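# Place cup carrier flat inside standing paper bag

## Task

Get the cup carrier inside the paper bag, resting flat and upright on the bag's floor, with the bag still upright and open on the table and its whole rim pointing up; this must hold on its own without the robot supporting anything, and at the end both grippers must have released and pulled away.

## Robot and tools

Robot: two arms, left_arm and right_arm, each with six joints and a parallel gripper. Nothing rigid may leave the table (cloth, paper and film are exempt). Brief disturbances may tug a held part or nudge loose objects.

Frame: one world frame for everything. Origin on the table surface midway between the arms; +z up, +x forward over the table, and left_arm sits on the +y side. The names left and right refer to arms, not to image sides. Each gripper's fingers extend along its own +z and part along its own y. The reported hand point lies between the finger pads, roughly 1 cm short of the tips; printed hand positions may be slightly wrong, more so far from the base.

Tool execute_actions, argument actions: a list holding zero or one item, plus optional pictures (true/false, whether camera images come back; default is to include them).
- Empty list: no command, just returns the state.
- Move: {"rows": [[...]], "steps": N}, N from 1 to 15 (default 15), each step 1/30 s. Every row is applied for one step; if rows are fewer than steps, the final row repeats. Each row is one flat list of exactly 14 numbers covering both arms, even if only one moves: left_arm waist, shoulder, elbow, wrist pitch, wrist yaw, wrist roll, opening, then the same seven for right_arm. The six joint values are absolute target angles in radians (same convention as the Joint positions line), not offsets. Stated ranges per arm: waist -2.618 to 3.054, shoulder 0.000 to 3.142, elbow 0.000 to 3.142, wrist pitch -1.571 to 1.571, wrist yaw -1.571 to 1.571, wrist roll -2.094 to 2.094. A call is rejected (nothing sent) if any target exceeds a range end by over 0.036 rad and is also beyond that joint's last reported angle. True ends may differ from the stated ones by up to 0.036 rad either way; a joint pushed past its true end stops there and the result may say "joint sent to its limit" (possibly referring to an earlier action). Opening is an absolute value from -1 (closed) to +1 (fully open, 0.094 m between pads).
- Wait: {"steps": N} with no rows, N up to 300; returns after N steps counted from the previous result, reply time included.

Motion limits: each joint's command is capped to a lead over its measured angle (per arm: waist 0.202, shoulder 0.258, elbow 0.238, wrist pitch 0.573, wrist yaw and roll 0.522 rad), and if the targets would move the hand more than 70 mm from where it is, all joints are scaled back. Large moves therefore take several calls. Between calls the arms keep heading for the last row sent until they all nearly stop or a step is HELD; after that only a new action moves them further. Fingers still in motion finish moving.

Gripping: grip_measured shows finger opening on the command scale; each gripper may read off by about 1 mm, consistently. To hold something, command an opening below grip_measured: about 0.03 lower for a firm grip, less for a gentle one. Pad force tops out near 50 to 62 N (lower on some grippers, lower on parts under ~2 mm thick), with a brief spike on first contact.

Result lines: a state line per arm (left_arm: … | right_arm: …) with end_effector_position in metres and end_effector_quat_wxyz, both in the world frame. Joint positions and Joint velocities: per arm, six joints (rad, rad/s) then pad gap (m, m/s). Joint torques: total drive output per joint, nonzero even unloaded, with fixed offset/scale errors, friction and noise. "joint command not followed" means the clearance check altered or blocked some targets; the rest of the row still ran. HELD marks steps where all or part of a row was not sent. MOTOR HOT warns from 75 °C; at 90 °C that arm halts for 10 s (then that threshold is disabled on the arm for 5 minutes before it can trigger again); at 100 °C the arm and gripper go limp and fall until cooled. Halts appear as OVER-TEMPERATURE FAULT lines. Holding loads heats motors even while idle.

Tool zoom_image: camera (one of cam_head_left, cam_head_right, cam_high, cam_left_wrist, cam_right_wrist) and region [x0, y0, x1, y1] in that camera's pixel coordinates, top-left origin, at most 504 by 504 pixels; returns an enlarged view of the latest image. Image sizes: head and high cameras 504x504, wrist cameras 616x616 (fisheye). Calibration (K, distortion, T_world_to_cam) is given per camera; fixed cameras may be off by about 2.3 degrees and 9 mm, and wrist camera poses follow the reported joints.

Tool finished_scene: argument scene (integer 1 or 2), ending that scene irreversibly; the result reports success and the next task. Replying without any tool call ends everything.

Avoid: arms colliding or pressing on each other, dropping or slamming the carrier, hard shoves, knocking the bag over or crushing its rim, and anything falling off the table. Release the carrier and retract both grippers before ending.

Each tool is called after "Emit:" as name([rows], argument=value, ...), one row to a line, values as JSON.

## Session

Emit:
execute_actions(actions=[])

Scene clock: 0.00 s of 5400.00 s.
left_arm: end_effector_position=(+0.4092, +0.3556, +0.3166) grip_measured=+1.000 end_effector_quat_wxyz=(+0.578, +0.060, +0.763, +0.282) | right_arm: end_effector_position=(+0.1343, -0.3838, +0.1600) grip_measured=+1.000 end_effector_quat_wxyz=(+0.041, -0.655, +0.745, -0.120)
Joint positions: left_arm=[-0.238  1.039  0.862 -0.03  -0.581  0.418  0.094] | right_arm=[-0.25   0.856  0.95  -1.428  0.096 -1.587  0.094]
Joint velocities: left_arm=[-0.027 -0.012 -0.002 -0.022 -0.022 -0.007  0.   ] | right_arm=[-0.007 -0.002 -0.007  0.037 -0.007 -0.066  0.   ]
Joint torques (N m, as the arm reports them, + toward a larger angle): no reading
Motor temperatures (°C, as the motors report them): left_arm=[24 26 24 25 25 24] | right_arm=[22 23 22 24 23 24]

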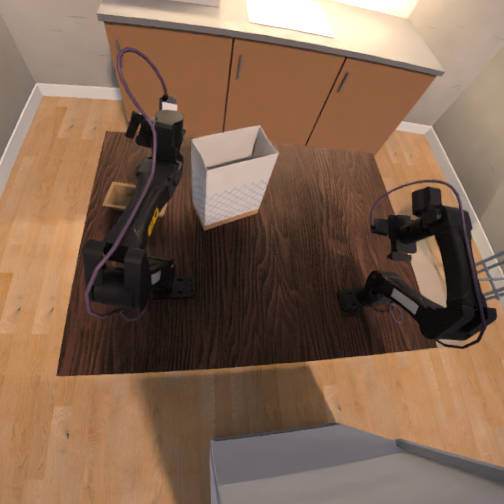

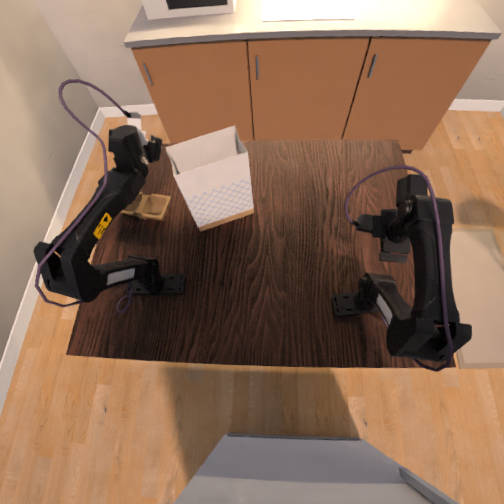

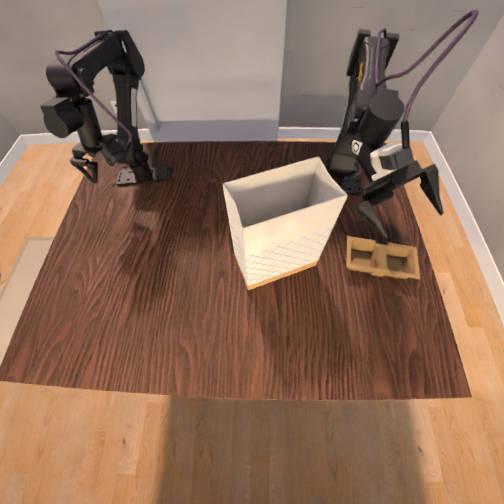

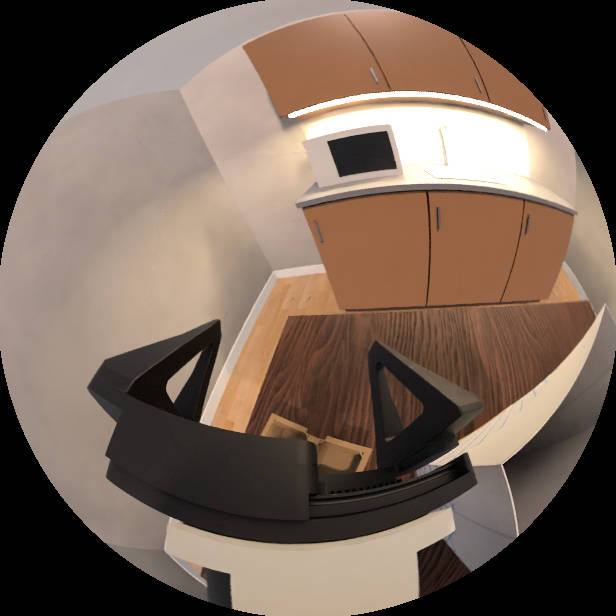

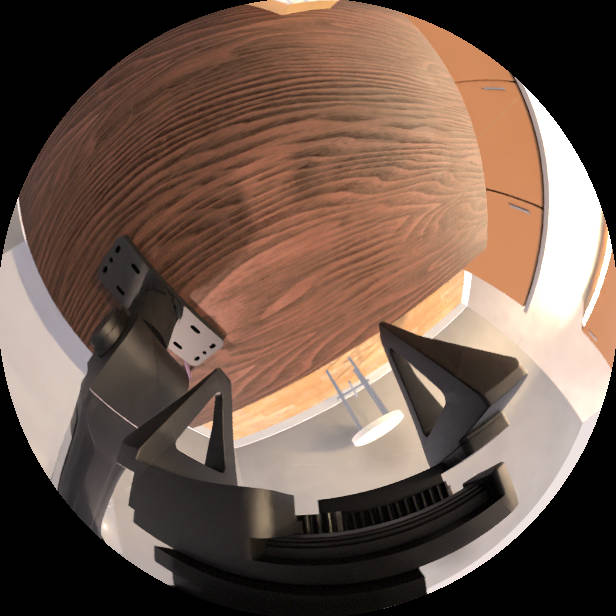

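Emit:
execute_actions([
  {"rows":[[0,1.039,0.862,-0.03,0,0,1,0,0.856,0.95,-1.428,0,0,1]],"steps":15},
], pictures=false)

Emit:
execute_actions([
  {"steps":30},
], pictures=false)

Emit:
execute_actions([
  {"rows":[[0,1.039,0.862,0.6,0,0,1,0,0.856,0.95,-0.7,0,0,1]],"steps":15},
], pictures=false)

Emit:
execute_actions([
  {"steps":30},
], pictures=false)

Emit:
execute_actions([
  {"rows":[[0,1.039,1.3,0.6,0,0,1,0,1.3,0.95,-0.7,0,0,1]],"steps":15},
], pictures=false)

Emit:
execute_actions([
  {"steps":30},
])

Scene clock: 36.70 s of 5400.00 s.
left_arm: end_effector_position=(+0.4244, +0.3500, +0.3106) grip_measured=+1.000 end_effector_quat_wxyz=(+0.629, -0.009, +0.777, +0.027) | right_arm: end_effector_position=(+0.1374, -0.3340, +0.1593) grip_measured=+1.000 end_effector_quat_wxyz=(+0.118, -0.157, +0.980, -0.011)
Joint positions: left_arm=[ 0.003  1.039  0.862 -0.03  -0.028  0.025  0.094] | right_arm=[-0.008  0.856  0.95  -1.427  0.01  -0.21   0.094]
Joint velocities: left_arm=[ 0.012  0.002 -0.007 -0.022  0.125 -0.11   0.   ] | right_arm=[-0.002  0.007 -0.002 -0.007 -0.11   1.355  0.   ]
Joint torques (N m, as the arm reports them, + toward a larger angle): left_arm=[-0.28 -2.26  8.47  2.63  0.11 -0.05] | right_arm=[ 0.6  -0.1   6.44  0.61 -0.07  0.03]
Motor temperatures (°C, as the motors report them): left_arm=[24 26 27 29 25 24] | right_arm=[22 23 24 25 23 24]
Steps of this call (steps 1 to 90: nothing new was sent; then 33.20 s passed at rest; steps 91 to 105: all 15 steps of this action). Readings (joint positions):
91: left_arm=[-0.203 1.039 0.862 -0.031 -0.484 0.352] | right_arm=[-0.208 0.856 0.950 -1.428 0.095 -1.499]
92: left_arm=[-0.140 1.039 0.862 -0.029 -0.380 0.284] | right_arm=[-0.131 0.856 0.950 -1.427 0.079 -1.399]
94: left_arm=[-0.032 1.039 0.862 -0.030 -0.253 0.185] | right_arm=[-0.032 0.856 0.950 -1.427 0.045 -1.201]
98: left_arm=[0.003 1.039 0.862 -0.030 -0.114 0.081] | right_arm=[-0.008 0.856 0.950 -1.427 0.020 -0.802]
105: the state above

Scene clock: 37.70 s of 5400.00 s.
left_arm: end_effector_position=(+0.4246, +0.3463, +0.3106) grip_measured=+1.000 end_effector_quat_wxyz=(+0.630, -0.008, +0.777, +0.014) | right_arm: end_effector_position=(+0.1373, -0.3331, +0.1593) grip_measured=+1.000 end_effector_quat_wxyz=(+0.119, -0.058, +0.991, +0.004)
Joint positions: left_arm=[ 0.003  1.039  0.862 -0.03  -0.007  0.01   0.094] | right_arm=[-0.008  0.856  0.95  -1.427  0.005 -0.008  0.094]
Joint velocities: left_arm=[-0.017 -0.012 -0.022 -0.051 -0.066  0.022  0.   ] | right_arm=[ 0.002  0.012  0.007 -0.037  0.066 -0.007  0.   ]
Joint torques (N m, as the arm reports them, + toward a larger angle): left_arm=[-0.3  -2.53  8.43  2.63  0.09 -0.06] | right_arm=[ 0.54 -0.13  6.3   0.61 -0.02  0.  ]
Motor temperatures (°C, as the motors report them): left_arm=[24 26 27 29 25 24] | right_arm=[22 23 24 25 23 24]
Steps of this call (steps 1 to 30: the robot went on to your last target). Readings (joint positions):
1: left_arm=[0.003 1.039 0.862 -0.030 -0.023 0.022] | right_arm=[-0.008 0.856 0.950 -1.427 0.009 -0.169]
2: left_arm=[0.003 1.039 0.862 -0.030 -0.020 0.020] | right_arm=[-0.008 0.856 0.950 -1.427 0.008 -0.137]
4: left_arm=[0.003 1.039 0.862 -0.030 -0.015 0.016] | right_arm=[-0.008 0.856 0.950 -1.427 0.007 -0.090]
8: left_arm=[0.003 1.039 0.862 -0.030 -0.010 0.013] | right_arm=[-0.008 0.856 0.950 -1.427 0.006 -0.042]
30: the state above
All arms were judged still, so your last target was given up. Only a new action makes them travel on or press farther. Fingers that are still opening or closing keep moving.

Scene clock: 38.20 s of 5400.00 s.
left_arm: end_effector_position=(+0.4147, +0.3461, +0.4489) grip_measured=+1.000 end_effector_quat_wxyz=(+0.825, -0.007, +0.565, +0.017) | right_arm: end_effector_position=(+0.2759, -0.3179, +0.2498) grip_measured=+1.000 end_effector_quat_wxyz=(+0.444, -0.051, +0.895, +0.020)
Joint positions: left_arm=[ 0.003  1.045  0.852  0.563 -0.007  0.01   0.094] | right_arm=[-0.008  0.856  0.948 -0.743  0.005 -0.008  0.094]
Joint velocities: left_arm=[-0.007 -0.012 -0.012  0.212 -0.007  0.022  0.   ] | right_arm=[ 0.007  0.007 -0.007  0.154 -0.022 -0.007  0.   ]
Joint torques (N m, as the arm reports them, + toward a larger angle): left_arm=[-0.25 -2.81  8.96  2.51  0.08 -0.06] | right_arm=[ 0.61 -0.9   7.39  1.63 -0.01  0.1 ]
Motor temperatures (°C, as the motors report them): left_arm=[24 26 27 29 25 24] | right_arm=[22 23 24 25 23 24]
Steps of this call (steps 1 to 15: all 15 steps of this action). Readings (joint positions):
1: left_arm=[0.003 1.040 0.855 0.018 -0.007 0.010] | right_arm=[-0.008 0.856 0.948 -1.390 0.005 -0.008]
2: left_arm=[0.003 1.044 0.852 0.085 -0.007 0.010] | right_arm=[-0.008 0.856 0.948 -1.319 0.005 -0.008]
4: left_arm=[0.003 1.045 0.852 0.227 -0.007 0.010] | right_arm=[-0.008 0.856 0.948 -1.160 0.005 -0.008]
8: left_arm=[0.003 1.045 0.852 0.454 -0.007 0.010] | right_arm=[-0.008 0.856 0.948 -0.889 0.005 -0.008]
15: the state above

Scene clock: 39.20 s of 5400.00 s.
left_arm: end_effector_position=(+0.4128, +0.3460, +0.4537) grip_measured=+1.000 end_effector_quat_wxyz=(+0.831, -0.007, +0.556, +0.017) | right_arm: end_effector_position=(+0.2799, -0.3174, +0.2553) grip_measured=+1.000 end_effector_quat_wxyz=(+0.456, -0.051, +0.888, +0.021)
Joint positions: left_arm=[ 0.003  1.045  0.852  0.584 -0.007  0.01   0.094] | right_arm=[-0.008  0.856  0.948 -0.715  0.005 -0.008  0.094]
Joint velocities: left_arm=[-0.012 -0.007 -0.002  0.051 -0.051  0.051  0.   ] | right_arm=[-0.002 -0.017  0.022  0.037  0.007  0.051  0.   ]
Joint torques (N m, as the arm reports them, + toward a larger angle): left_arm=[-0.24 -2.79  9.    2.53  0.09 -0.04] | right_arm=[ 0.81 -1.1   7.62  1.73 -0.04  0.03]
Motor temperatures (°C, as the motors report them): left_arm=[24 26 27 29 25 24] | right_arm=[22 23 24 25 23 24]
Steps of this call (steps 1 to 30: the robot went on to your last target). Readings (joint positions):
1: left_arm=[0.003 1.045 0.852 0.568 -0.007 0.010] | right_arm=[-0.008 0.856 0.948 -0.736 0.005 -0.008]
2: left_arm=[0.003 1.045 0.852 0.572 -0.007 0.010] | right_arm=[-0.008 0.856 0.948 -0.731 0.005 -0.008]
4: left_arm=[0.003 1.045 0.852 0.577 -0.007 0.010] | right_arm=[-0.008 0.856 0.948 -0.725 0.005 -0.008]
8: left_arm=[0.003 1.045 0.852 0.581 -0.007 0.010] | right_arm=[-0.008 0.856 0.948 -0.719 0.005 -0.008]
30: the state above
All arms were judged still, so your last target was given up. Only a new action makes them travel on or press farther. Fingers that are still opening or closing keep moving.

Scene clock: 39.70 s of 5400.00 s.
left_arm: end_effector_position=(+0.3135, +0.3435, +0.6534) grip_measured=+1.000 end_effector_quat_wxyz=(+0.938, -0.006, +0.346, +0.018) | right_arm: end_effector_position=(+0.3132, -0.3137, +0.1205) grip_measured=+1.000 end_effector_quat_wxyz=(+0.243, -0.056, +0.968, +0.011)
Joint positions: left_arm=[ 0.003  1.037  1.286  0.614 -0.007  0.01   0.094] | right_arm=[-0.008  1.316  0.939 -0.701  0.004 -0.007  0.094]
Joint velocities: left_arm=[-0.002 -0.037  0.002  0.081  0.037 -0.022  0.   ] | right_arm=[-0.002 -0.017  0.002  0.007 -0.007 -0.037  0.   ]
Joint torques (N m, as the arm reports them, + toward a larger angle): left_arm=[-0.25 -0.81  7.89  1.25  0.08 -0.05] | right_arm=[ 0.63 -6.16  8.18  1.06 -0.03  0.07]
Motor temperatures (°C, as the motors report them): left_arm=[24 26 28 29 25 24] | right_arm=[22 23 24 25 23 24]
Steps of this call (steps 1 to 15: all 15 steps of this action). Readings (joint positions):
1: left_arm=[0.003 1.047 0.870 0.571 -0.007 0.010] | right_arm=[-0.008 0.887 0.953 -0.717 0.005 -0.007]
2: left_arm=[0.003 1.055 0.903 0.560 -0.007 0.010] | right_arm=[-0.008 0.948 0.964 -0.704 0.005 -0.007]
4: left_arm=[0.003 1.060 0.980 0.557 -0.007 0.010] | right_arm=[-0.008 1.112 0.967 -0.677 0.005 -0.007]
8: left_arm=[0.003 1.060 1.152 0.563 -0.007 0.010] | right_arm=[-0.008 1.335 0.946 -0.682 0.004 -0.007]
15: the state above

Scene clock: 40.70 s of 5400.00 s.
left_arm: end_effector_position=(+0.3143, +0.3435, +0.6527) grip_measured=+1.000 end_effector_quat_wxyz=(+0.937, -0.006, +0.348, +0.018) | right_arm: end_effector_position=(+0.3132, -0.3137, +0.1206) grip_measured=+1.000 end_effector_quat_wxyz=(+0.243, -0.056, +0.968, +0.011)
Joint positions: left_arm=[ 0.003  1.037  1.286  0.61  -0.007  0.01   0.094] | right_arm=[-0.008  1.316  0.939 -0.701  0.004 -0.007  0.094]
Joint velocities: left_arm=[-0.017  0.002  0.012  0.081  0.066 -0.037  0.   ] | right_arm=[-0.007 -0.002  0.007 -0.007  0.051 -0.022  0.   ]
Joint torques (N m, as the arm reports them, + toward a larger angle): left_arm=[-0.24 -0.87  8.01  1.46  0.08 -0.05] | right_arm=[ 0.43 -6.39  8.06  1.02  0.    0.03]
Motor temperatures (°C, as the motors report them): left_arm=[24 26 28 29 25 24] | right_arm=[22 23 24 25 23 24]
Steps of this call (steps 1 to 15: the robot went on to your last target; steps 16 to 30: nothing new was sent). Readings (joint positions):
1: left_arm=[0.003 1.037 1.286 0.615 -0.007 0.010] | right_arm=[-0.008 1.316 0.939 -0.701 0.004 -0.007]
2: left_arm=[0.003 1.037 1.286 0.614 -0.007 0.010] | right_arm=[-0.008 1.316 0.939 -0.701 0.004 -0.007]
4: left_arm=[0.003 1.037 1.286 0.610 -0.007 0.010] | right_arm=[-0.008 1.316 0.939 -0.701 0.004 -0.007]
8: left_arm=[0.003 1.037 1.286 0.610 -0.007 0.010] | right_arm=[-0.008 1.316 0.939 -0.701 0.004 -0.007]
30: the state above
All arms were judged still, so your last target was given up. Only a new action makes them travel on or press farther. Fingers that are still opening or closing keep moving.
camera_calibration (this result's frames):
cam_left_wrist: T_world_to_cam=[[-0.123682, -0.987754, 0.0951033, 0.310056], [0.323019, -0.130695, -0.937325, 0.582454], [0.938276, -0.0852105, 0.335228, -0.373286], [0, 0, 0, 1]] pos_world=[0.20045, 0.350575, 0.641597]
cam_right_wrist: T_world_to_cam=[[-0.19691, -0.979363, -0.0455387, -0.248784], [-0.979727, 0.194809, 0.046741, 0.394094], [-0.0369051, 0.0538193, -0.997868, 0.249392], [0, 0, 0, 1]] pos_world=[0.34632, -0.333845, 0.219111]

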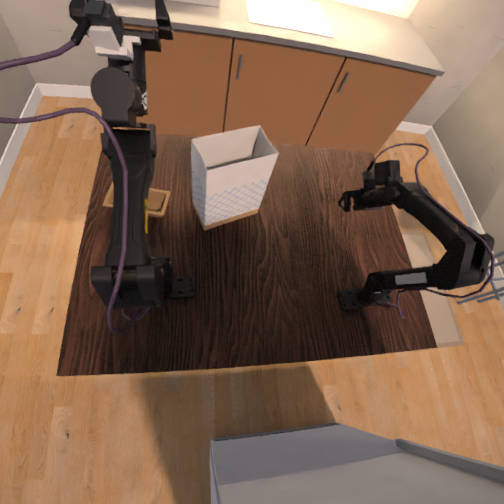

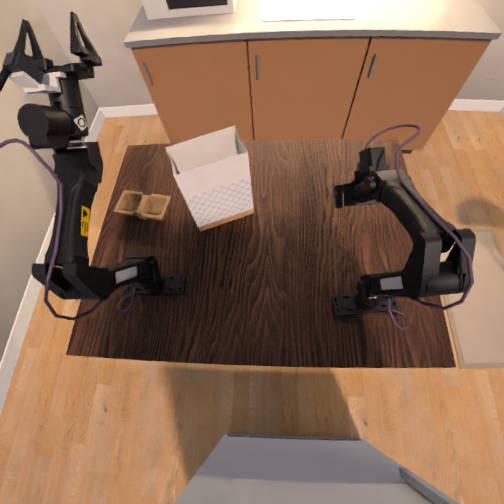

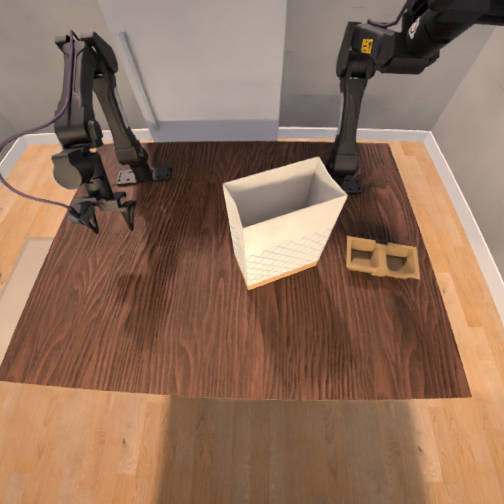

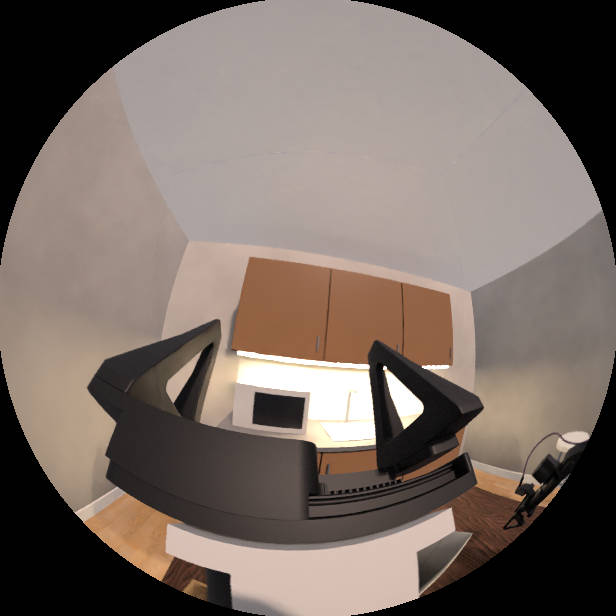

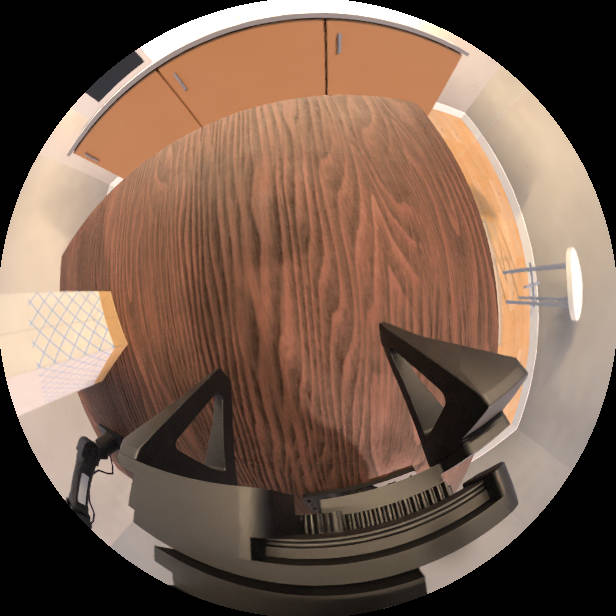

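Emit:
zoom_image(camera="cam_high", region=[320,210,440,300])

Emit:
zoom_image(camera="cam_head_right", region=[95,120,265,240])

Region (320, 210, 440, 300) of cam_high's 504x504 image, scaled by 4.200, with more detail than that image has; it fills the top 378 rows of this view, and the rest is white.

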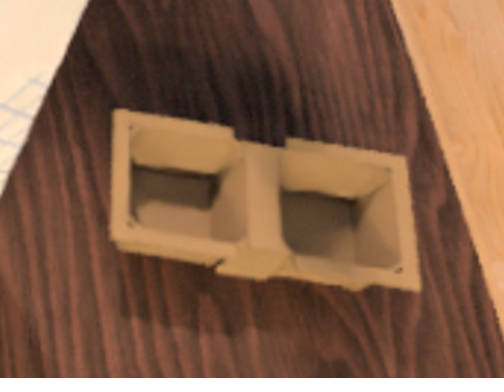

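Region (95, 120, 265, 240) of cam_head_right's 504x504 image, scaled by 2.965, with more detail than that image has; it fills the top 356 rows of this view, and the rest is white.

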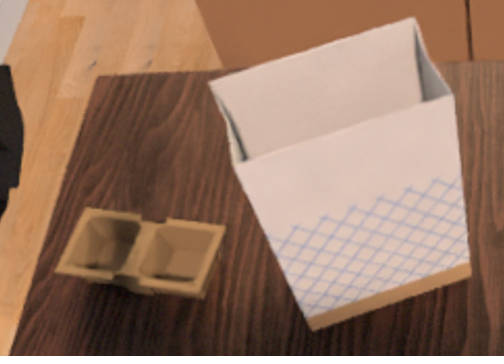

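Emit:
execute_actions([
  {"rows":[[0.19,1.4,1.516,-1.42,0,0,1,-0.5,0.856,0.95,-1.2,0,0,1]],"steps":15},
], pictures=false)

Emit:
execute_actions([
  {"steps":60},
], pictures=false)

Emit:
execute_actions([
  {"rows":[[0.19,1.666,1.516,-1.42,0,0,1,-0.5,0.856,0.95,-1.2,0,0,1]],"steps":15},
], pictures=false)

Emit:
execute_actions([
  {"steps":20},
])

Scene clock: 117.03 s of 5400.00 s.
left_arm: end_effector_position=(+0.4950, +0.4251, +0.4304) grip_measured=+1.000 end_effector_quat_wxyz=(+0.666, -0.069, +0.739, +0.069) | right_arm: end_effector_position=(+0.1836, -0.4244, +0.1806) grip_measured=+1.000 end_effector_quat_wxyz=(+0.243, +0.180, +0.952, -0.051)
Joint positions: left_arm=[ 0.174  1.392  1.465 -0.176  0.001  0.01   0.094] | right_arm=[-0.495  0.849  0.939 -1.159  0.008 -0.005  0.094]
Joint velocities: left_arm=[ 0.11   0.344  0.017 -2.821 -0.007 -0.007  0.   ] | right_arm=[ 0.002  0.007  0.007 -0.183  0.037 -0.022  0.   ]
Joint torques (N m, as the arm reports them, + toward a larger angle): left_arm=[ 0.3  -6.47 11.73  2.69  0.   -0.05] | right_arm=[-0.35  0.1   7.67  0.96 -0.04  0.03]
Motor temperatures (°C, as the motors report them): left_arm=[24 26 28 28 25 24] | right_arm=[22 25 26 27 23 24]
Steps of this call (steps 1 to 90: nothing new was sent; then 72.83 s passed at rest; steps 91 to 105: all 15 steps of this action). Readings (joint positions):
91: left_arm=[0.018 1.049 1.305 0.576 0.001 0.010] | right_arm=[-0.025 1.299 0.939 -0.729 -0.007 -0.007]
92: left_arm=[0.045 1.074 1.342 0.538 0.002 0.010] | right_arm=[-0.063 1.263 0.939 -0.788 -0.011 -0.007]
94: left_arm=[0.087 1.129 1.394 0.472 0.001 0.010] | right_arm=[-0.169 1.154 0.939 -0.888 -0.010 -0.007]
98: left_arm=[0.130 1.239 1.433 0.323 0.001 0.010] | right_arm=[-0.433 0.899 0.939 -1.034 0.002 -0.007]
105: the state above

Scene clock: 119.03 s of 5400.00 s.
left_arm: end_effector_position=(+0.3146, +0.3910, +0.2143) grip_measured=+1.000 end_effector_quat_wxyz=(+0.117, -0.096, +0.988, +0.012) | right_arm: end_effector_position=(+0.1789, -0.4220, +0.1778) grip_measured=+1.000 end_effector_quat_wxyz=(+0.232, +0.181, +0.955, -0.047)
Joint positions: left_arm=[ 0.18   1.414  1.482 -1.404  0.001  0.01   0.094] | right_arm=[-0.495  0.849  0.939 -1.183  0.005 -0.005  0.094]
Joint velocities: left_arm=[ 0.002  0.002 -0.007 -0.037  0.037  0.037  0.   ] | right_arm=[-0.007  0.002 -0.012 -0.037  0.037  0.051  0.   ]
Joint torques (N m, as the arm reports them, + toward a larger angle): left_arm=[ 0.6  -5.25  9.76  0.92  0.02 -0.06] | right_arm=[-0.32  0.29  7.73  0.87 -0.05  0.01]
Motor temperatures (°C, as the motors report them): left_arm=[24 26 28 28 25 24] | right_arm=[22 25 26 27 23 24]
Steps of this call (steps 1 to 45: the robot went on to your last target; steps 46 to 60: nothing new was sent). Readings (joint positions):
1: left_arm=[0.177 1.402 1.466 -0.272 0.001 0.010] | right_arm=[-0.495 0.849 0.939 -1.164 0.007 -0.005]
2: left_arm=[0.179 1.409 1.466 -0.372 0.001 0.010] | right_arm=[-0.495 0.849 0.939 -1.168 0.007 -0.005]
4: left_arm=[0.180 1.414 1.466 -0.569 0.001 0.010] | right_arm=[-0.495 0.849 0.939 -1.174 0.006 -0.005]
8: left_arm=[0.180 1.414 1.466 -0.934 0.001 0.010] | right_arm=[-0.495 0.849 0.939 -1.180 0.005 -0.005]
60: the state above
All arms were judged still, so your last target was given up. Only a new action makes them travel on or press farther. Fingers that are still opening or closing keep moving.

Scene clock: 119.53 s of 5400.00 s.
left_arm: end_effector_position=(+0.3351, +0.3952, +0.1484) grip_measured=+1.000 end_effector_quat_wxyz=(-0.009, -0.096, +0.995, -0.001) | right_arm: end_effector_position=(+0.1789, -0.4219, +0.1778) grip_measured=+1.000 end_effector_quat_wxyz=(+0.232, +0.180, +0.955, -0.047)
Joint positions: left_arm=[ 0.18   1.687  1.51  -1.412  0.001  0.01   0.094] | right_arm=[-0.495  0.849  0.939 -1.183  0.005 -0.005  0.094]
Joint velocities: left_arm=[-0.002  0.002  0.002  0.007 -0.037 -0.081  0.   ] | right_arm=[-0.007  0.007 -0.002 -0.007 -0.037 -0.081  0.   ]
Joint torques (N m, as the arm reports them, + toward a larger angle): left_arm=[ 0.56 -7.92  7.25  0.47  0.01 -0.06] | right_arm=[-0.28  0.1   7.65  0.86 -0.07  0.03]
Motor temperatures (°C, as the motors report them): left_arm=[24 26 28 28 25 24] | right_arm=[22 25 26 27 23 24]
Steps of this call (steps 1 to 15: all 15 steps of this action). Readings (joint positions):
1: left_arm=[0.180 1.441 1.493 -1.419 0.001 0.010] | right_arm=[-0.495 0.849 0.939 -1.183 0.005 -0.005]
2: left_arm=[0.180 1.486 1.512 -1.428 0.001 0.010] | right_arm=[-0.495 0.849 0.939 -1.183 0.005 -0.005]
4: left_arm=[0.180 1.594 1.518 -1.418 0.001 0.010] | right_arm=[-0.495 0.849 0.939 -1.183 0.005 -0.005]
8: left_arm=[0.180 1.709 1.511 -1.411 0.001 0.010] | right_arm=[-0.495 0.849 0.939 -1.183 0.005 -0.005]
15: the state above

Scene clock: 120.20 s of 5400.00 s.
left_arm: end_effector_position=(+0.3351, +0.3952, +0.1484) grip_measured=+1.000 end_effector_quat_wxyz=(-0.009, -0.096, +0.995, -0.001) | right_arm: end_effector_position=(+0.1789, -0.4219, +0.1778) grip_measured=+1.000 end_effector_quat_wxyz=(+0.232, +0.180, +0.955, -0.047)
Joint positions: left_arm=[ 0.18   1.687  1.51  -1.412  0.001  0.01   0.094] | right_arm=[-0.495  0.849  0.939 -1.183  0.005 -0.005  0.094]
Joint velocities: left_arm=[ 0.007 -0.007 -0.012  0.037  0.066  0.022  0.   ] | right_arm=[-0.007 -0.002 -0.007 -0.022  0.007  0.037  0.   ]
Joint torques (N m, as the arm reports them, + toward a larger angle): left_arm=[ 0.56 -8.09  7.15  0.44  0.02 -0.05] | right_arm=[-0.39  0.08  7.72  0.81 -0.01  0.02]
Motor temperatures (°C, as the motors report them): left_arm=[24 27 28 28 25 24] | right_arm=[22 24 26 27 23 24]
Steps of this call (steps 1 to 15: the robot went on to your last target; steps 16 to 20: nothing new was sent). Readings (joint positions):
1: left_arm=[0.180 1.687 1.510 -1.412 0.001 0.010] | right_arm=[-0.495 0.849 0.939 -1.183 0.005 -0.005]
2: left_arm=[0.180 1.687 1.510 -1.412 0.001 0.010] | right_arm=[-0.495 0.849 0.939 -1.183 0.005 -0.005]
4: left_arm=[0.180 1.687 1.510 -1.412 0.001 0.010] | right_arm=[-0.495 0.849 0.939 -1.183 0.005 -0.005]
8: left_arm=[0.180 1.687 1.510 -1.412 0.001 0.010] | right_arm=[-0.495 0.849 0.939 -1.183 0.005 -0.005]
20: the state above
All arms were judged still, so your last target was given up. Only a new action makes them travel on or press farther. Fingers that are still opening or closing keep moving.
camera_calibration (this result's frames):
cam_left_wrist: T_world_to_cam=[[0.370375, -0.928404, 0.0297974, 0.232359], [-0.800741, -0.302858, 0.516809, 0.338642], [-0.470783, -0.215273, -0.855582, 0.480959], [0, 0, 0, 1]] pos_world=[0.411532, 0.421821, 0.229563]
cam_right_wrist: T_world_to_cam=[[-0.634608, -0.771728, -0.0413415, -0.213491], [-0.772559, 0.632045, 0.0605978, 0.425903], [-0.0206353, 0.0703946, -0.997306, 0.311323], [0, 0, 0, 1]] pos_world=[0.199976, -0.455862, 0.27585]

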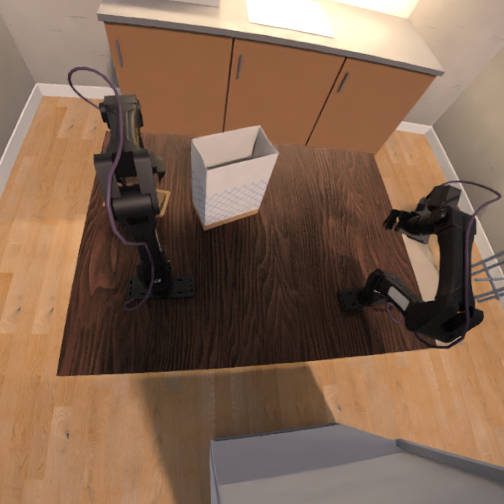

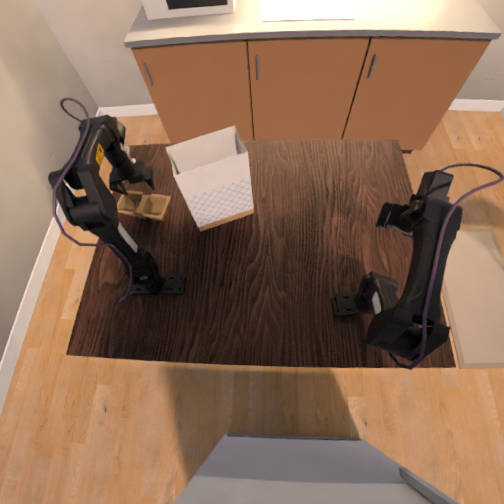

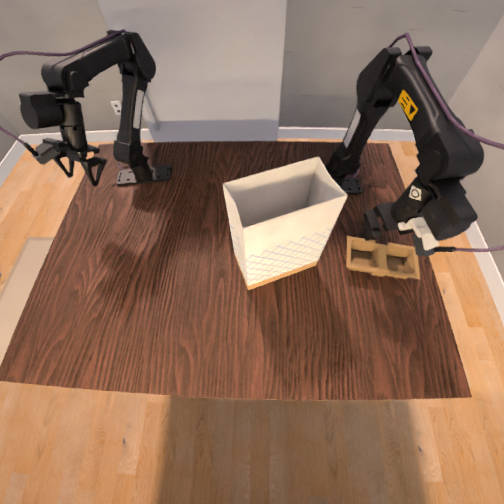

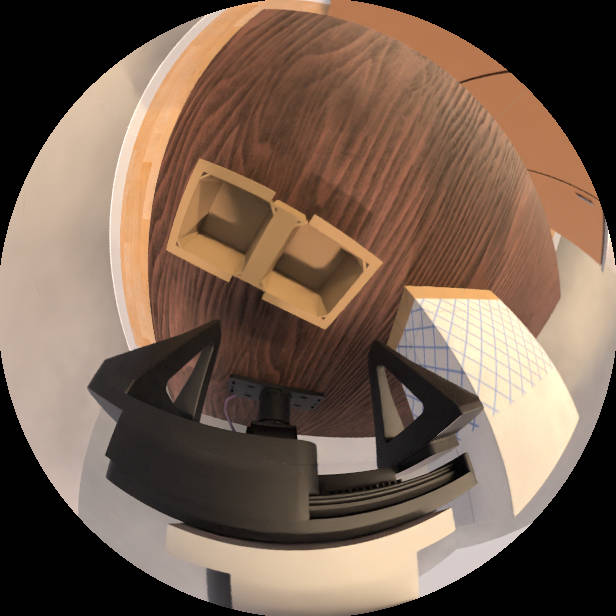

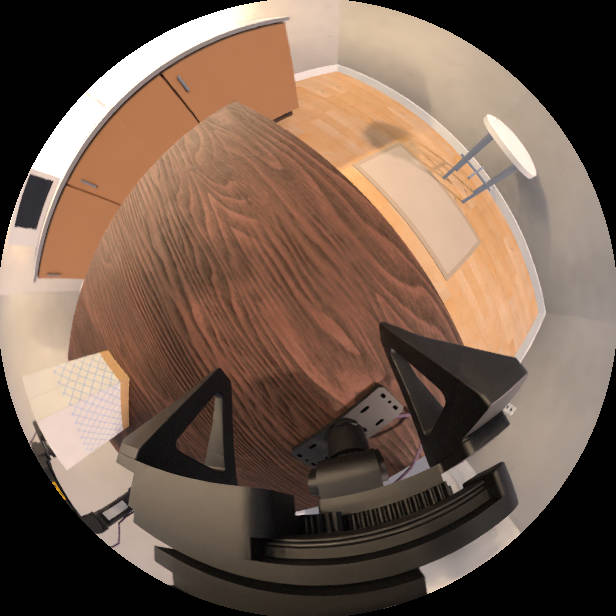

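Emit:
execute_actions([
  {"rows":[[0.3,1.75,1.415,-1.21,0,0.36,0.2,-0.5,0.856,0.95,-1.2,0,0,1]],"steps":15},
], pictures=false)

Emit:
execute_actions([
  {"steps":15},
])

Scene clock: 172.60 s of 5400.00 s.
left_arm: end_effector_position=(+0.3461, +0.4394, +0.1046) grip_measured=+0.202 end_effector_quat_wxyz=(-0.002, +0.003, +1.000, +0.001) | right_arm: end_effector_position=(+0.1789, -0.4219, +0.1778) grip_measured=+1.000 end_effector_quat_wxyz=(+0.232, +0.180, +0.955, -0.047)
Joint positions: left_arm=[ 0.307  1.761  1.422 -1.234 -0.003  0.337  0.056] | right_arm=[-0.495  0.849  0.939 -1.183  0.005 -0.005  0.094]
Joint velocities: left_arm=[ 0.012 -0.002 -0.022  0.022 -0.051  0.066 -0.001] | right_arm=[-0.012  0.012 -0.017 -0.066  0.022 -0.022  0.   ]
Joint torques (N m, as the arm reports them, + toward a larger angle): left_arm=[-0.59 -8.08  5.94  0.81  0.06  0.1 ] | right_arm=[-0.5   0.16  7.56  0.83 -0.02  0.02]
Motor temperatures (°C, as the motors report them): left_arm=[24 32 28 27 25 25] | right_arm=[22 24 26 27 23 24]
Steps of this call (steps 1 to 90: nothing new was sent; then 48.90 s passed at rest; steps 91 to 105: all 15 steps of this action). Readings (joint positions):
91: left_arm=[0.193 1.689 1.497 -1.388 0.007 0.067] | right_arm=[-0.495 0.849 0.939 -1.183 0.005 -0.005]
92: left_arm=[0.217 1.694 1.480 -1.355 0.011 0.125] | right_arm=[-0.495 0.849 0.939 -1.183 0.005 -0.005]
94: left_arm=[0.272 1.721 1.450 -1.306 0.007 0.206] | right_arm=[-0.495 0.849 0.939 -1.183 0.005 -0.005]
98: left_arm=[0.308 1.761 1.423 -1.258 -0.003 0.290] | right_arm=[-0.495 0.849 0.939 -1.183 0.005 -0.005]
105: the state above

Scene clock: 173.10 s of 5400.00 s.
left_arm: end_effector_position=(+0.3472, +0.4398, +0.1046) grip_measured=+0.202 end_effector_quat_wxyz=(+0.001, +0.009, +1.000, +0.002) | right_arm: end_effector_position=(+0.1789, -0.4219, +0.1778) grip_measured=+1.000 end_effector_quat_wxyz=(+0.232, +0.180, +0.955, -0.047)
Joint positions: left_arm=[ 0.307  1.761  1.422 -1.229 -0.003  0.349  0.056] | right_arm=[-0.495  0.849  0.939 -1.183  0.005 -0.005  0.094]
Joint velocities: left_arm=[-0.002 -0.022 -0.017 -0.081  0.11  -0.022 -0.001] | right_arm=[ 0.002 -0.012  0.002 -0.007  0.037  0.037  0.   ]
Joint torques (N m, as the arm reports them, + toward a larger angle): left_arm=[-0.52 -7.96  6.08  0.84  0.06  0.14] | right_arm=[-0.42  0.07  7.69  0.89 -0.03  0.01]
Motor temperatures (°C, as the motors report them): left_arm=[24 32 28 27 25 25] | right_arm=[22 24 26 27 23 24]
Steps of this call (steps 1 to 15: the robot went on to your last target). Readings (joint positions):
1: left_arm=[0.307 1.761 1.422 -1.233 -0.003 0.339] | right_arm=[-0.495 0.849 0.939 -1.183 0.005 -0.005]
2: left_arm=[0.307 1.761 1.422 -1.232 -0.003 0.341] | right_arm=[-0.495 0.849 0.939 -1.183 0.005 -0.005]
4: left_arm=[0.307 1.761 1.422 -1.231 -0.003 0.344] | right_arm=[-0.495 0.849 0.939 -1.183 0.005 -0.005]
8: left_arm=[0.307 1.761 1.422 -1.230 -0.003 0.347] | right_arm=[-0.495 0.849 0.939 -1.183 0.005 -0.005]
15: the state above
camera_calibration (this result's frames):
cam_left_wrist: T_world_to_cam=[[0.166416, -0.98564, 0.0286388, 0.366736], [-0.856225, -0.130039, 0.499969, 0.329524], [-0.489065, -0.107724, -0.865569, 0.418814], [0, 0, 0, 1]] pos_world=[0.425943, 0.449437, 0.187258]
cam_right_wrist: T_world_to_cam=[[-0.634608, -0.771728, -0.0413415, -0.213491], [-0.772559, 0.632045, 0.0605978, 0.425903], [-0.0206353, 0.0703946, -0.997306, 0.311323], [0, 0, 0, 1]] pos_world=[0.199976, -0.455862, 0.27585]

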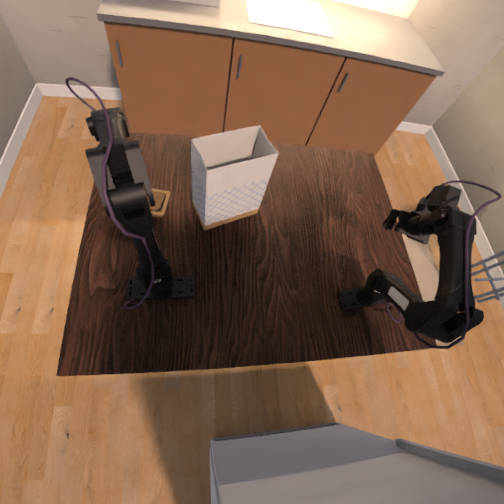

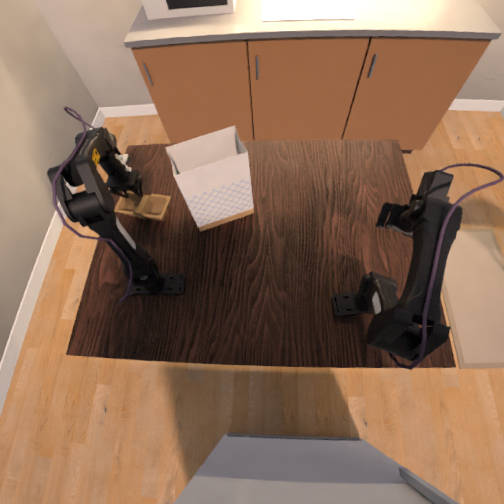

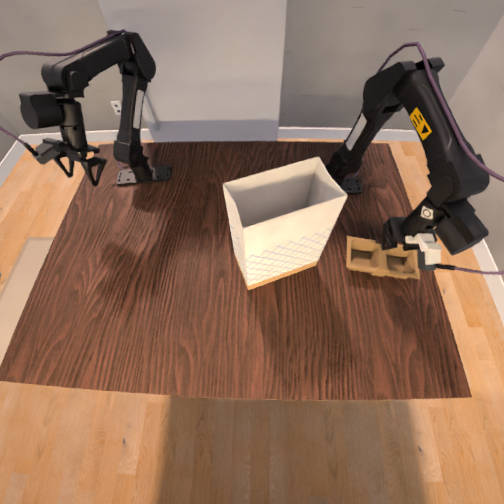

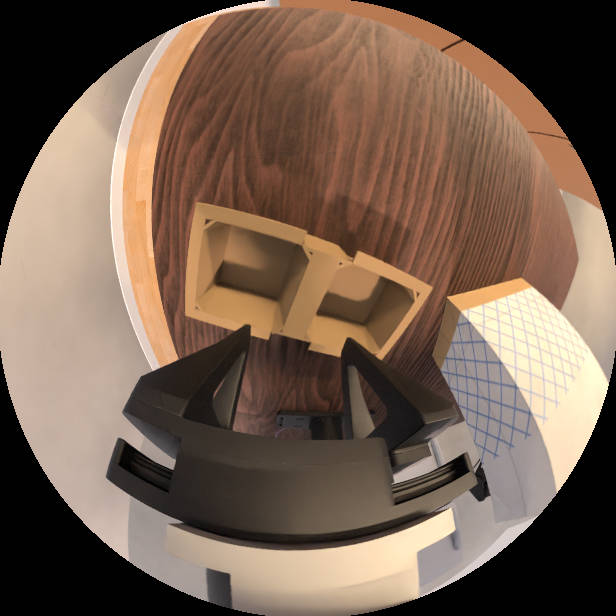

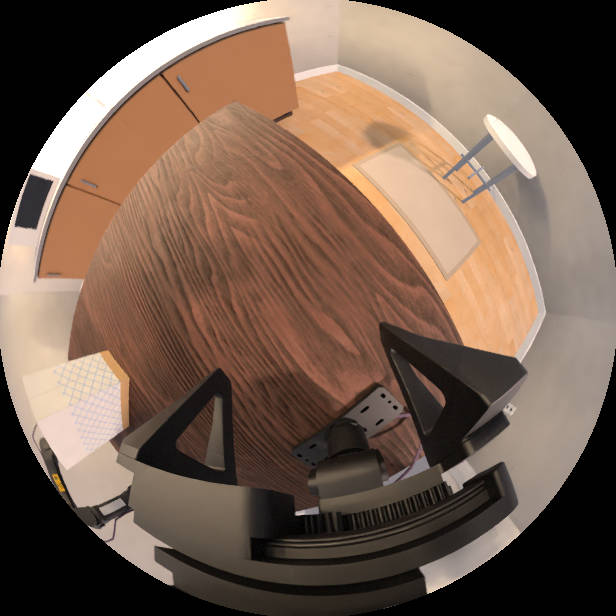

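Emit:
execute_actions([
  {"rows":[[0.267,1.77,1.425,-1.2,0,0.58,0.2,-0.5,0.856,0.95,-1.2,0,0,1]],"steps":12},
], pictures=false)

Emit:
execute_actions([
  {"rows":[[0.267,1.8,1.33,-1.07,0,0.58,0.2,-0.5,0.856,0.95,-1.2,0,0,1]],"steps":15},
])

Scene clock: 183.63 s of 5400.00 s.
left_arm: end_effector_position=(+0.3531, +0.4299, +0.1046) grip_measured=+0.202 end_effector_quat_wxyz=(+0.005, +0.129, +0.992, +0.004) | right_arm: end_effector_position=(+0.1789, -0.4219, +0.1778) grip_measured=+1.000 end_effector_quat_wxyz=(+0.232, +0.180, +0.955, -0.047)
Joint positions: left_arm=[ 0.272  1.761  1.422 -1.219 -0.004  0.554  0.056] | right_arm=[-0.495  0.849  0.939 -1.183  0.005 -0.005  0.094]
Joint velocities: left_arm=[ 0.002 -0.007  0.002 -0.037  0.022  0.081 -0.001] | right_arm=[ 0.012  0.012 -0.002  0.022 -0.081 -0.007  0.   ]
Joint torques (N m, as the arm reports them, + toward a larger angle): left_arm=[-0.31 -6.52  7.    0.87  0.03  0.16] | right_arm=[-0.45  0.07  7.91  0.85 -0.05  0.03]
Motor temperatures (°C, as the motors report them): left_arm=[24 33 28 27 25 25] | right_arm=[22 23 26 27 23 24]
Steps of this call (steps 1 to 15: the robot went on to your last target; steps 16 to 90: nothing new was sent; then 7.13 s passed at rest; steps 91 to 102: all 12 steps of this action). Readings (joint positions):
91: left_arm=[0.304 1.761 1.422 -1.228 -0.004 0.385] | right_arm=[-0.495 0.849 0.939 -1.183 0.005 -0.005]
92: left_arm=[0.299 1.761 1.422 -1.226 -0.005 0.422] | right_arm=[-0.495 0.849 0.939 -1.183 0.005 -0.005]
94: left_arm=[0.283 1.761 1.422 -1.223 -0.005 0.476] | right_arm=[-0.495 0.849 0.939 -1.183 0.005 -0.005]
98: left_arm=[0.272 1.761 1.422 -1.220 -0.004 0.532] | right_arm=[-0.495 0.849 0.939 -1.183 0.005 -0.005]
102: the state above

Scene clock: 184.13 s of 5400.00 s.
left_arm: end_effector_position=(+0.3590, +0.4317, +0.0710) grip_measured=+0.202 end_effector_quat_wxyz=(+0.005, +0.137, +0.991, +0.005) | right_arm: end_effector_position=(+0.1789, -0.4219, +0.1778) grip_measured=+1.000 end_effector_quat_wxyz=(+0.232, +0.180, +0.955, -0.047)
Joint positions: left_arm=[ 0.272  1.804  1.34  -1.093 -0.004  0.569  0.056] | right_arm=[-0.495  0.849  0.939 -1.183  0.005 -0.005  0.094]
Joint velocities: left_arm=[-0.002 -0.007 -0.012 -0.066  0.066 -0.007 -0.   ] | right_arm=[ 0.002  0.012  0.002  0.066 -0.051 -0.037  0.   ]
Joint torques (N m, as the arm reports them, + toward a larger angle): left_arm=[-0.36 -7.83  5.94  0.84  0.07  0.2 ] | right_arm=[-0.37  0.15  7.82  0.87 -0.03  0.06]
Motor temperatures (°C, as the motors report them): left_arm=[24 33 28 27 25 25] | right_arm=[22 23 26 27 23 24]
Steps of this call (steps 1 to 15: all 15 steps of this action). Readings (joint positions):
1: left_arm=[0.272 1.762 1.410 -1.199 -0.004 0.557] | right_arm=[-0.495 0.849 0.939 -1.183 0.005 -0.005]
2: left_arm=[0.272 1.763 1.393 -1.173 -0.004 0.560] | right_arm=[-0.495 0.849 0.939 -1.183 0.005 -0.005]
4: left_arm=[0.272 1.780 1.362 -1.141 -0.004 0.563] | right_arm=[-0.495 0.849 0.939 -1.183 0.005 -0.005]
8: left_arm=[0.272 1.804 1.340 -1.114 -0.004 0.567] | right_arm=[-0.495 0.849 0.939 -1.183 0.005 -0.005]
15: the state above
camera_calibration (this result's frames):
cam_left_wrist: T_world_to_cam=[[-0.0883957, -0.995816, 0.0231756, 0.453999], [-0.86582, 0.0883183, 0.492499, 0.26509], [-0.492485, 0.0234689, -0.870004, 0.33954], [0, 0, 0, 1]] pos_world=[0.43687, 0.420718, 0.154323]
cam_right_wrist: T_world_to_cam=[[-0.634608, -0.771728, -0.0413415, -0.213491], [-0.772559, 0.632045, 0.0605978, 0.425903], [-0.0206353, 0.0703946, -0.997306, 0.311323], [0, 0, 0, 1]] pos_world=[0.199976, -0.455862, 0.27585]

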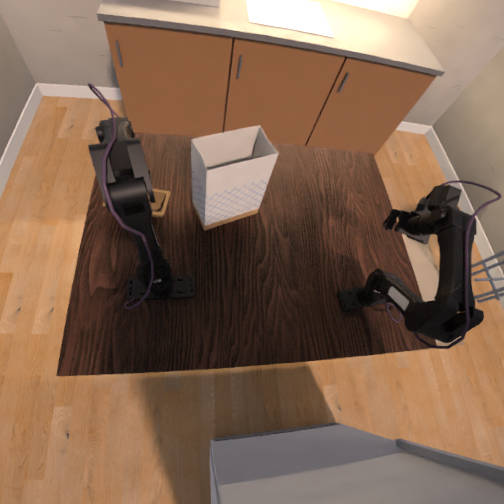

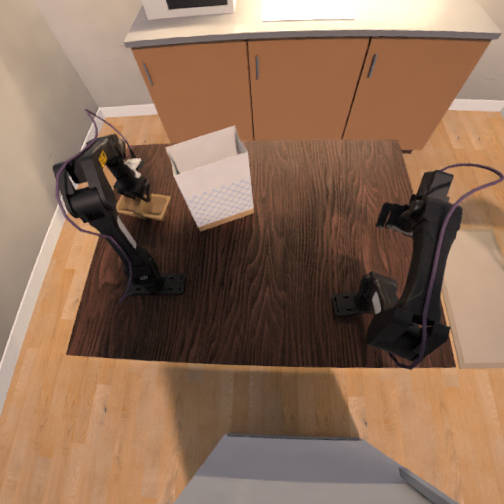

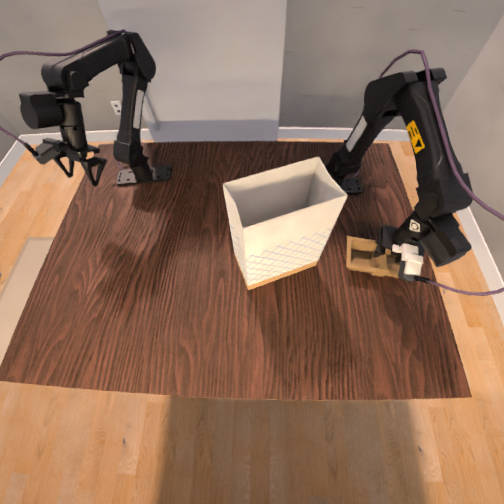

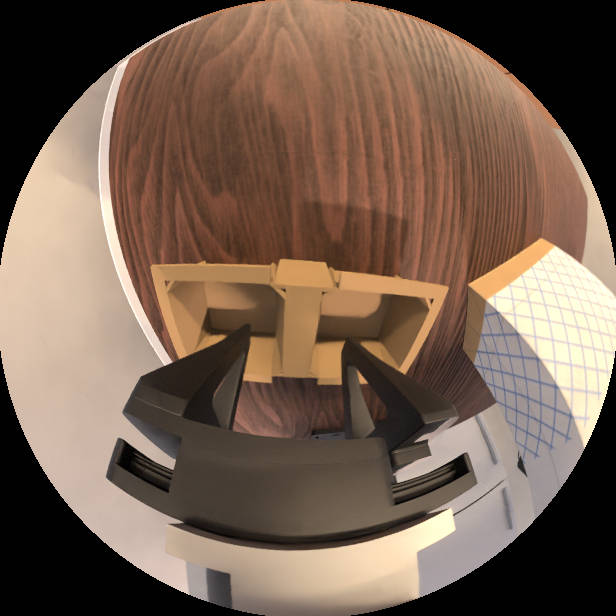

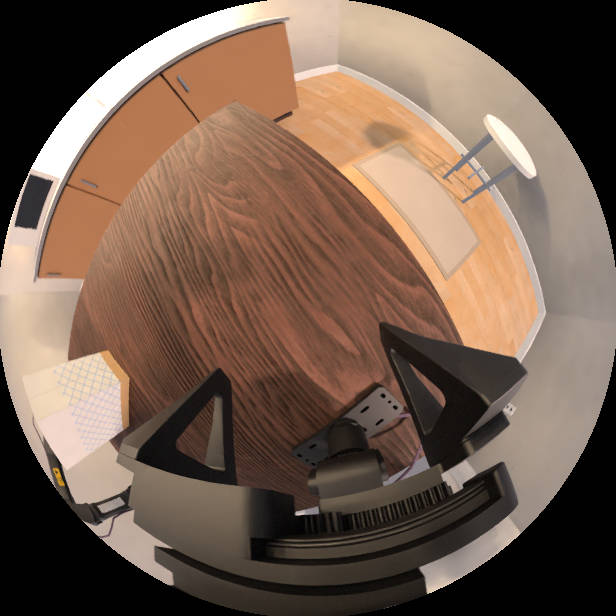

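Emit:
execute_actions([
  {"rows":[[0.267,1.84,1.235,-0.95,0,0.65,0.2,-0.5,0.856,0.95,-1.2,0,0,1]],"steps":15},
])

Scene clock: 187.47 s of 5400.00 s.
left_arm: end_effector_position=(+0.3553, +0.4306, +0.0351) grip_measured=+0.202 end_effector_quat_wxyz=(-0.003, +0.170, +0.985, +0.001) | right_arm: end_effector_position=(+0.1789, -0.4219, +0.1778) grip_measured=+1.000 end_effector_quat_wxyz=(+0.232, +0.180, +0.955, -0.047)
Joint positions: left_arm=[ 0.272  1.845  1.243 -0.973 -0.004  0.636  0.056] | right_arm=[-0.495  0.849  0.939 -1.183  0.005 -0.005  0.094]
Joint velocities: left_arm=[-0.012 -0.007 -0.002 -0.007  0.007  0.007 -0.   ] | right_arm=[-0.002 -0.012 -0.017 -0.022  0.022 -0.095  0.   ]
Joint torques (N m, as the arm reports them, + toward a larger angle): left_arm=[-0.38 -7.92  5.67  0.84  0.07  0.11] | right_arm=[-0.41  0.1   7.7   0.83 -0.01  0.04]
Motor temperatures (°C, as the motors report them): left_arm=[24 33 28 27 25 25] | right_arm=[22 23 26 27 23 24]
Steps of this call (steps 1 to 15: the robot went on to your last target; steps 16 to 85: nothing new was sent; steps 86 to 100: all 15 steps of this action). Readings (joint positions):
86: left_arm=[0.272 1.805 1.325 -1.066 -0.004 0.581] | right_arm=[-0.495 0.849 0.939 -1.183 0.005 -0.005]
87: left_arm=[0.272 1.806 1.306 -1.040 -0.004 0.592] | right_arm=[-0.495 0.849 0.939 -1.183 0.005 -0.005]
89: left_arm=[0.272 1.822 1.269 -1.012 -0.004 0.609] | right_arm=[-0.495 0.849 0.939 -1.183 0.005 -0.005]
93: left_arm=[0.272 1.845 1.243 -0.994 -0.004 0.627] | right_arm=[-0.495 0.849 0.939 -1.183 0.005 -0.005]
100: the state above
camera_calibration (this result's frames):
cam_left_wrist: T_world_to_cam=[[-0.154934, -0.987472, 0.0299224, 0.473173], [-0.849432, 0.148618, 0.506337, 0.247313], [-0.504441, 0.0530316, -0.861816, 0.29777], [0, 0, 0, 1]] pos_world=[0.433593, 0.414698, 0.11724]
cam_right_wrist: T_world_to_cam=[[-0.634608, -0.771728, -0.0413415, -0.213491], [-0.772559, 0.632045, 0.0605978, 0.425903], [-0.0206353, 0.0703946, -0.997306, 0.311323], [0, 0, 0, 1]] pos_world=[0.199976, -0.455862, 0.27585]

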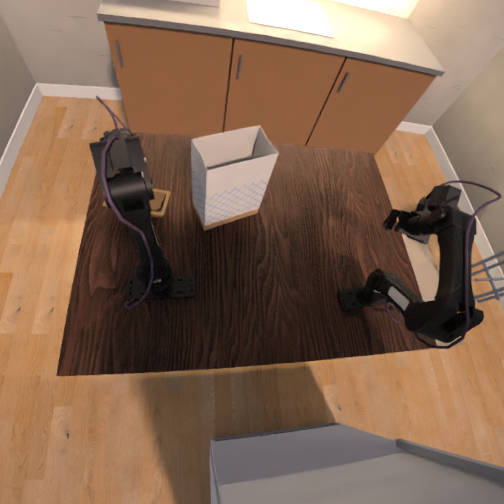

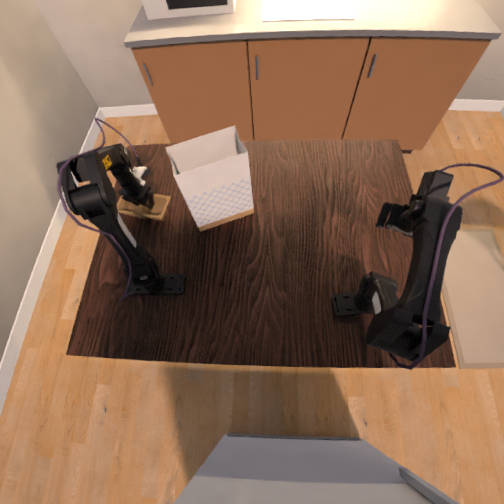

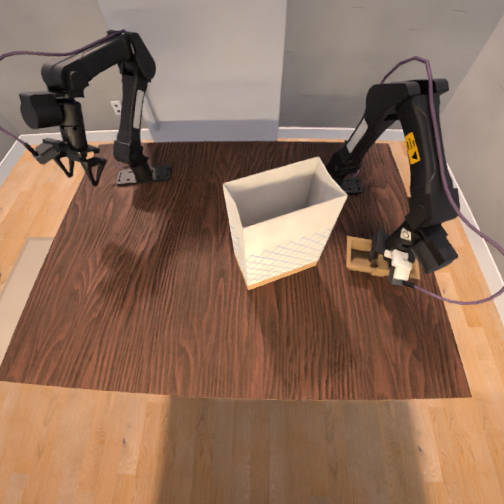

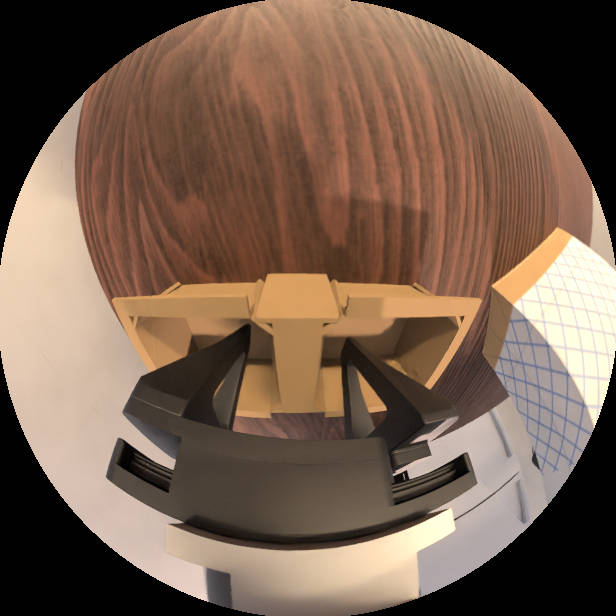

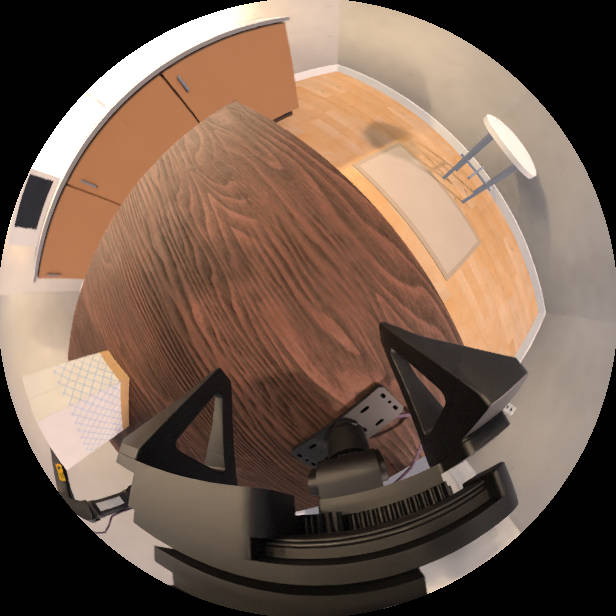

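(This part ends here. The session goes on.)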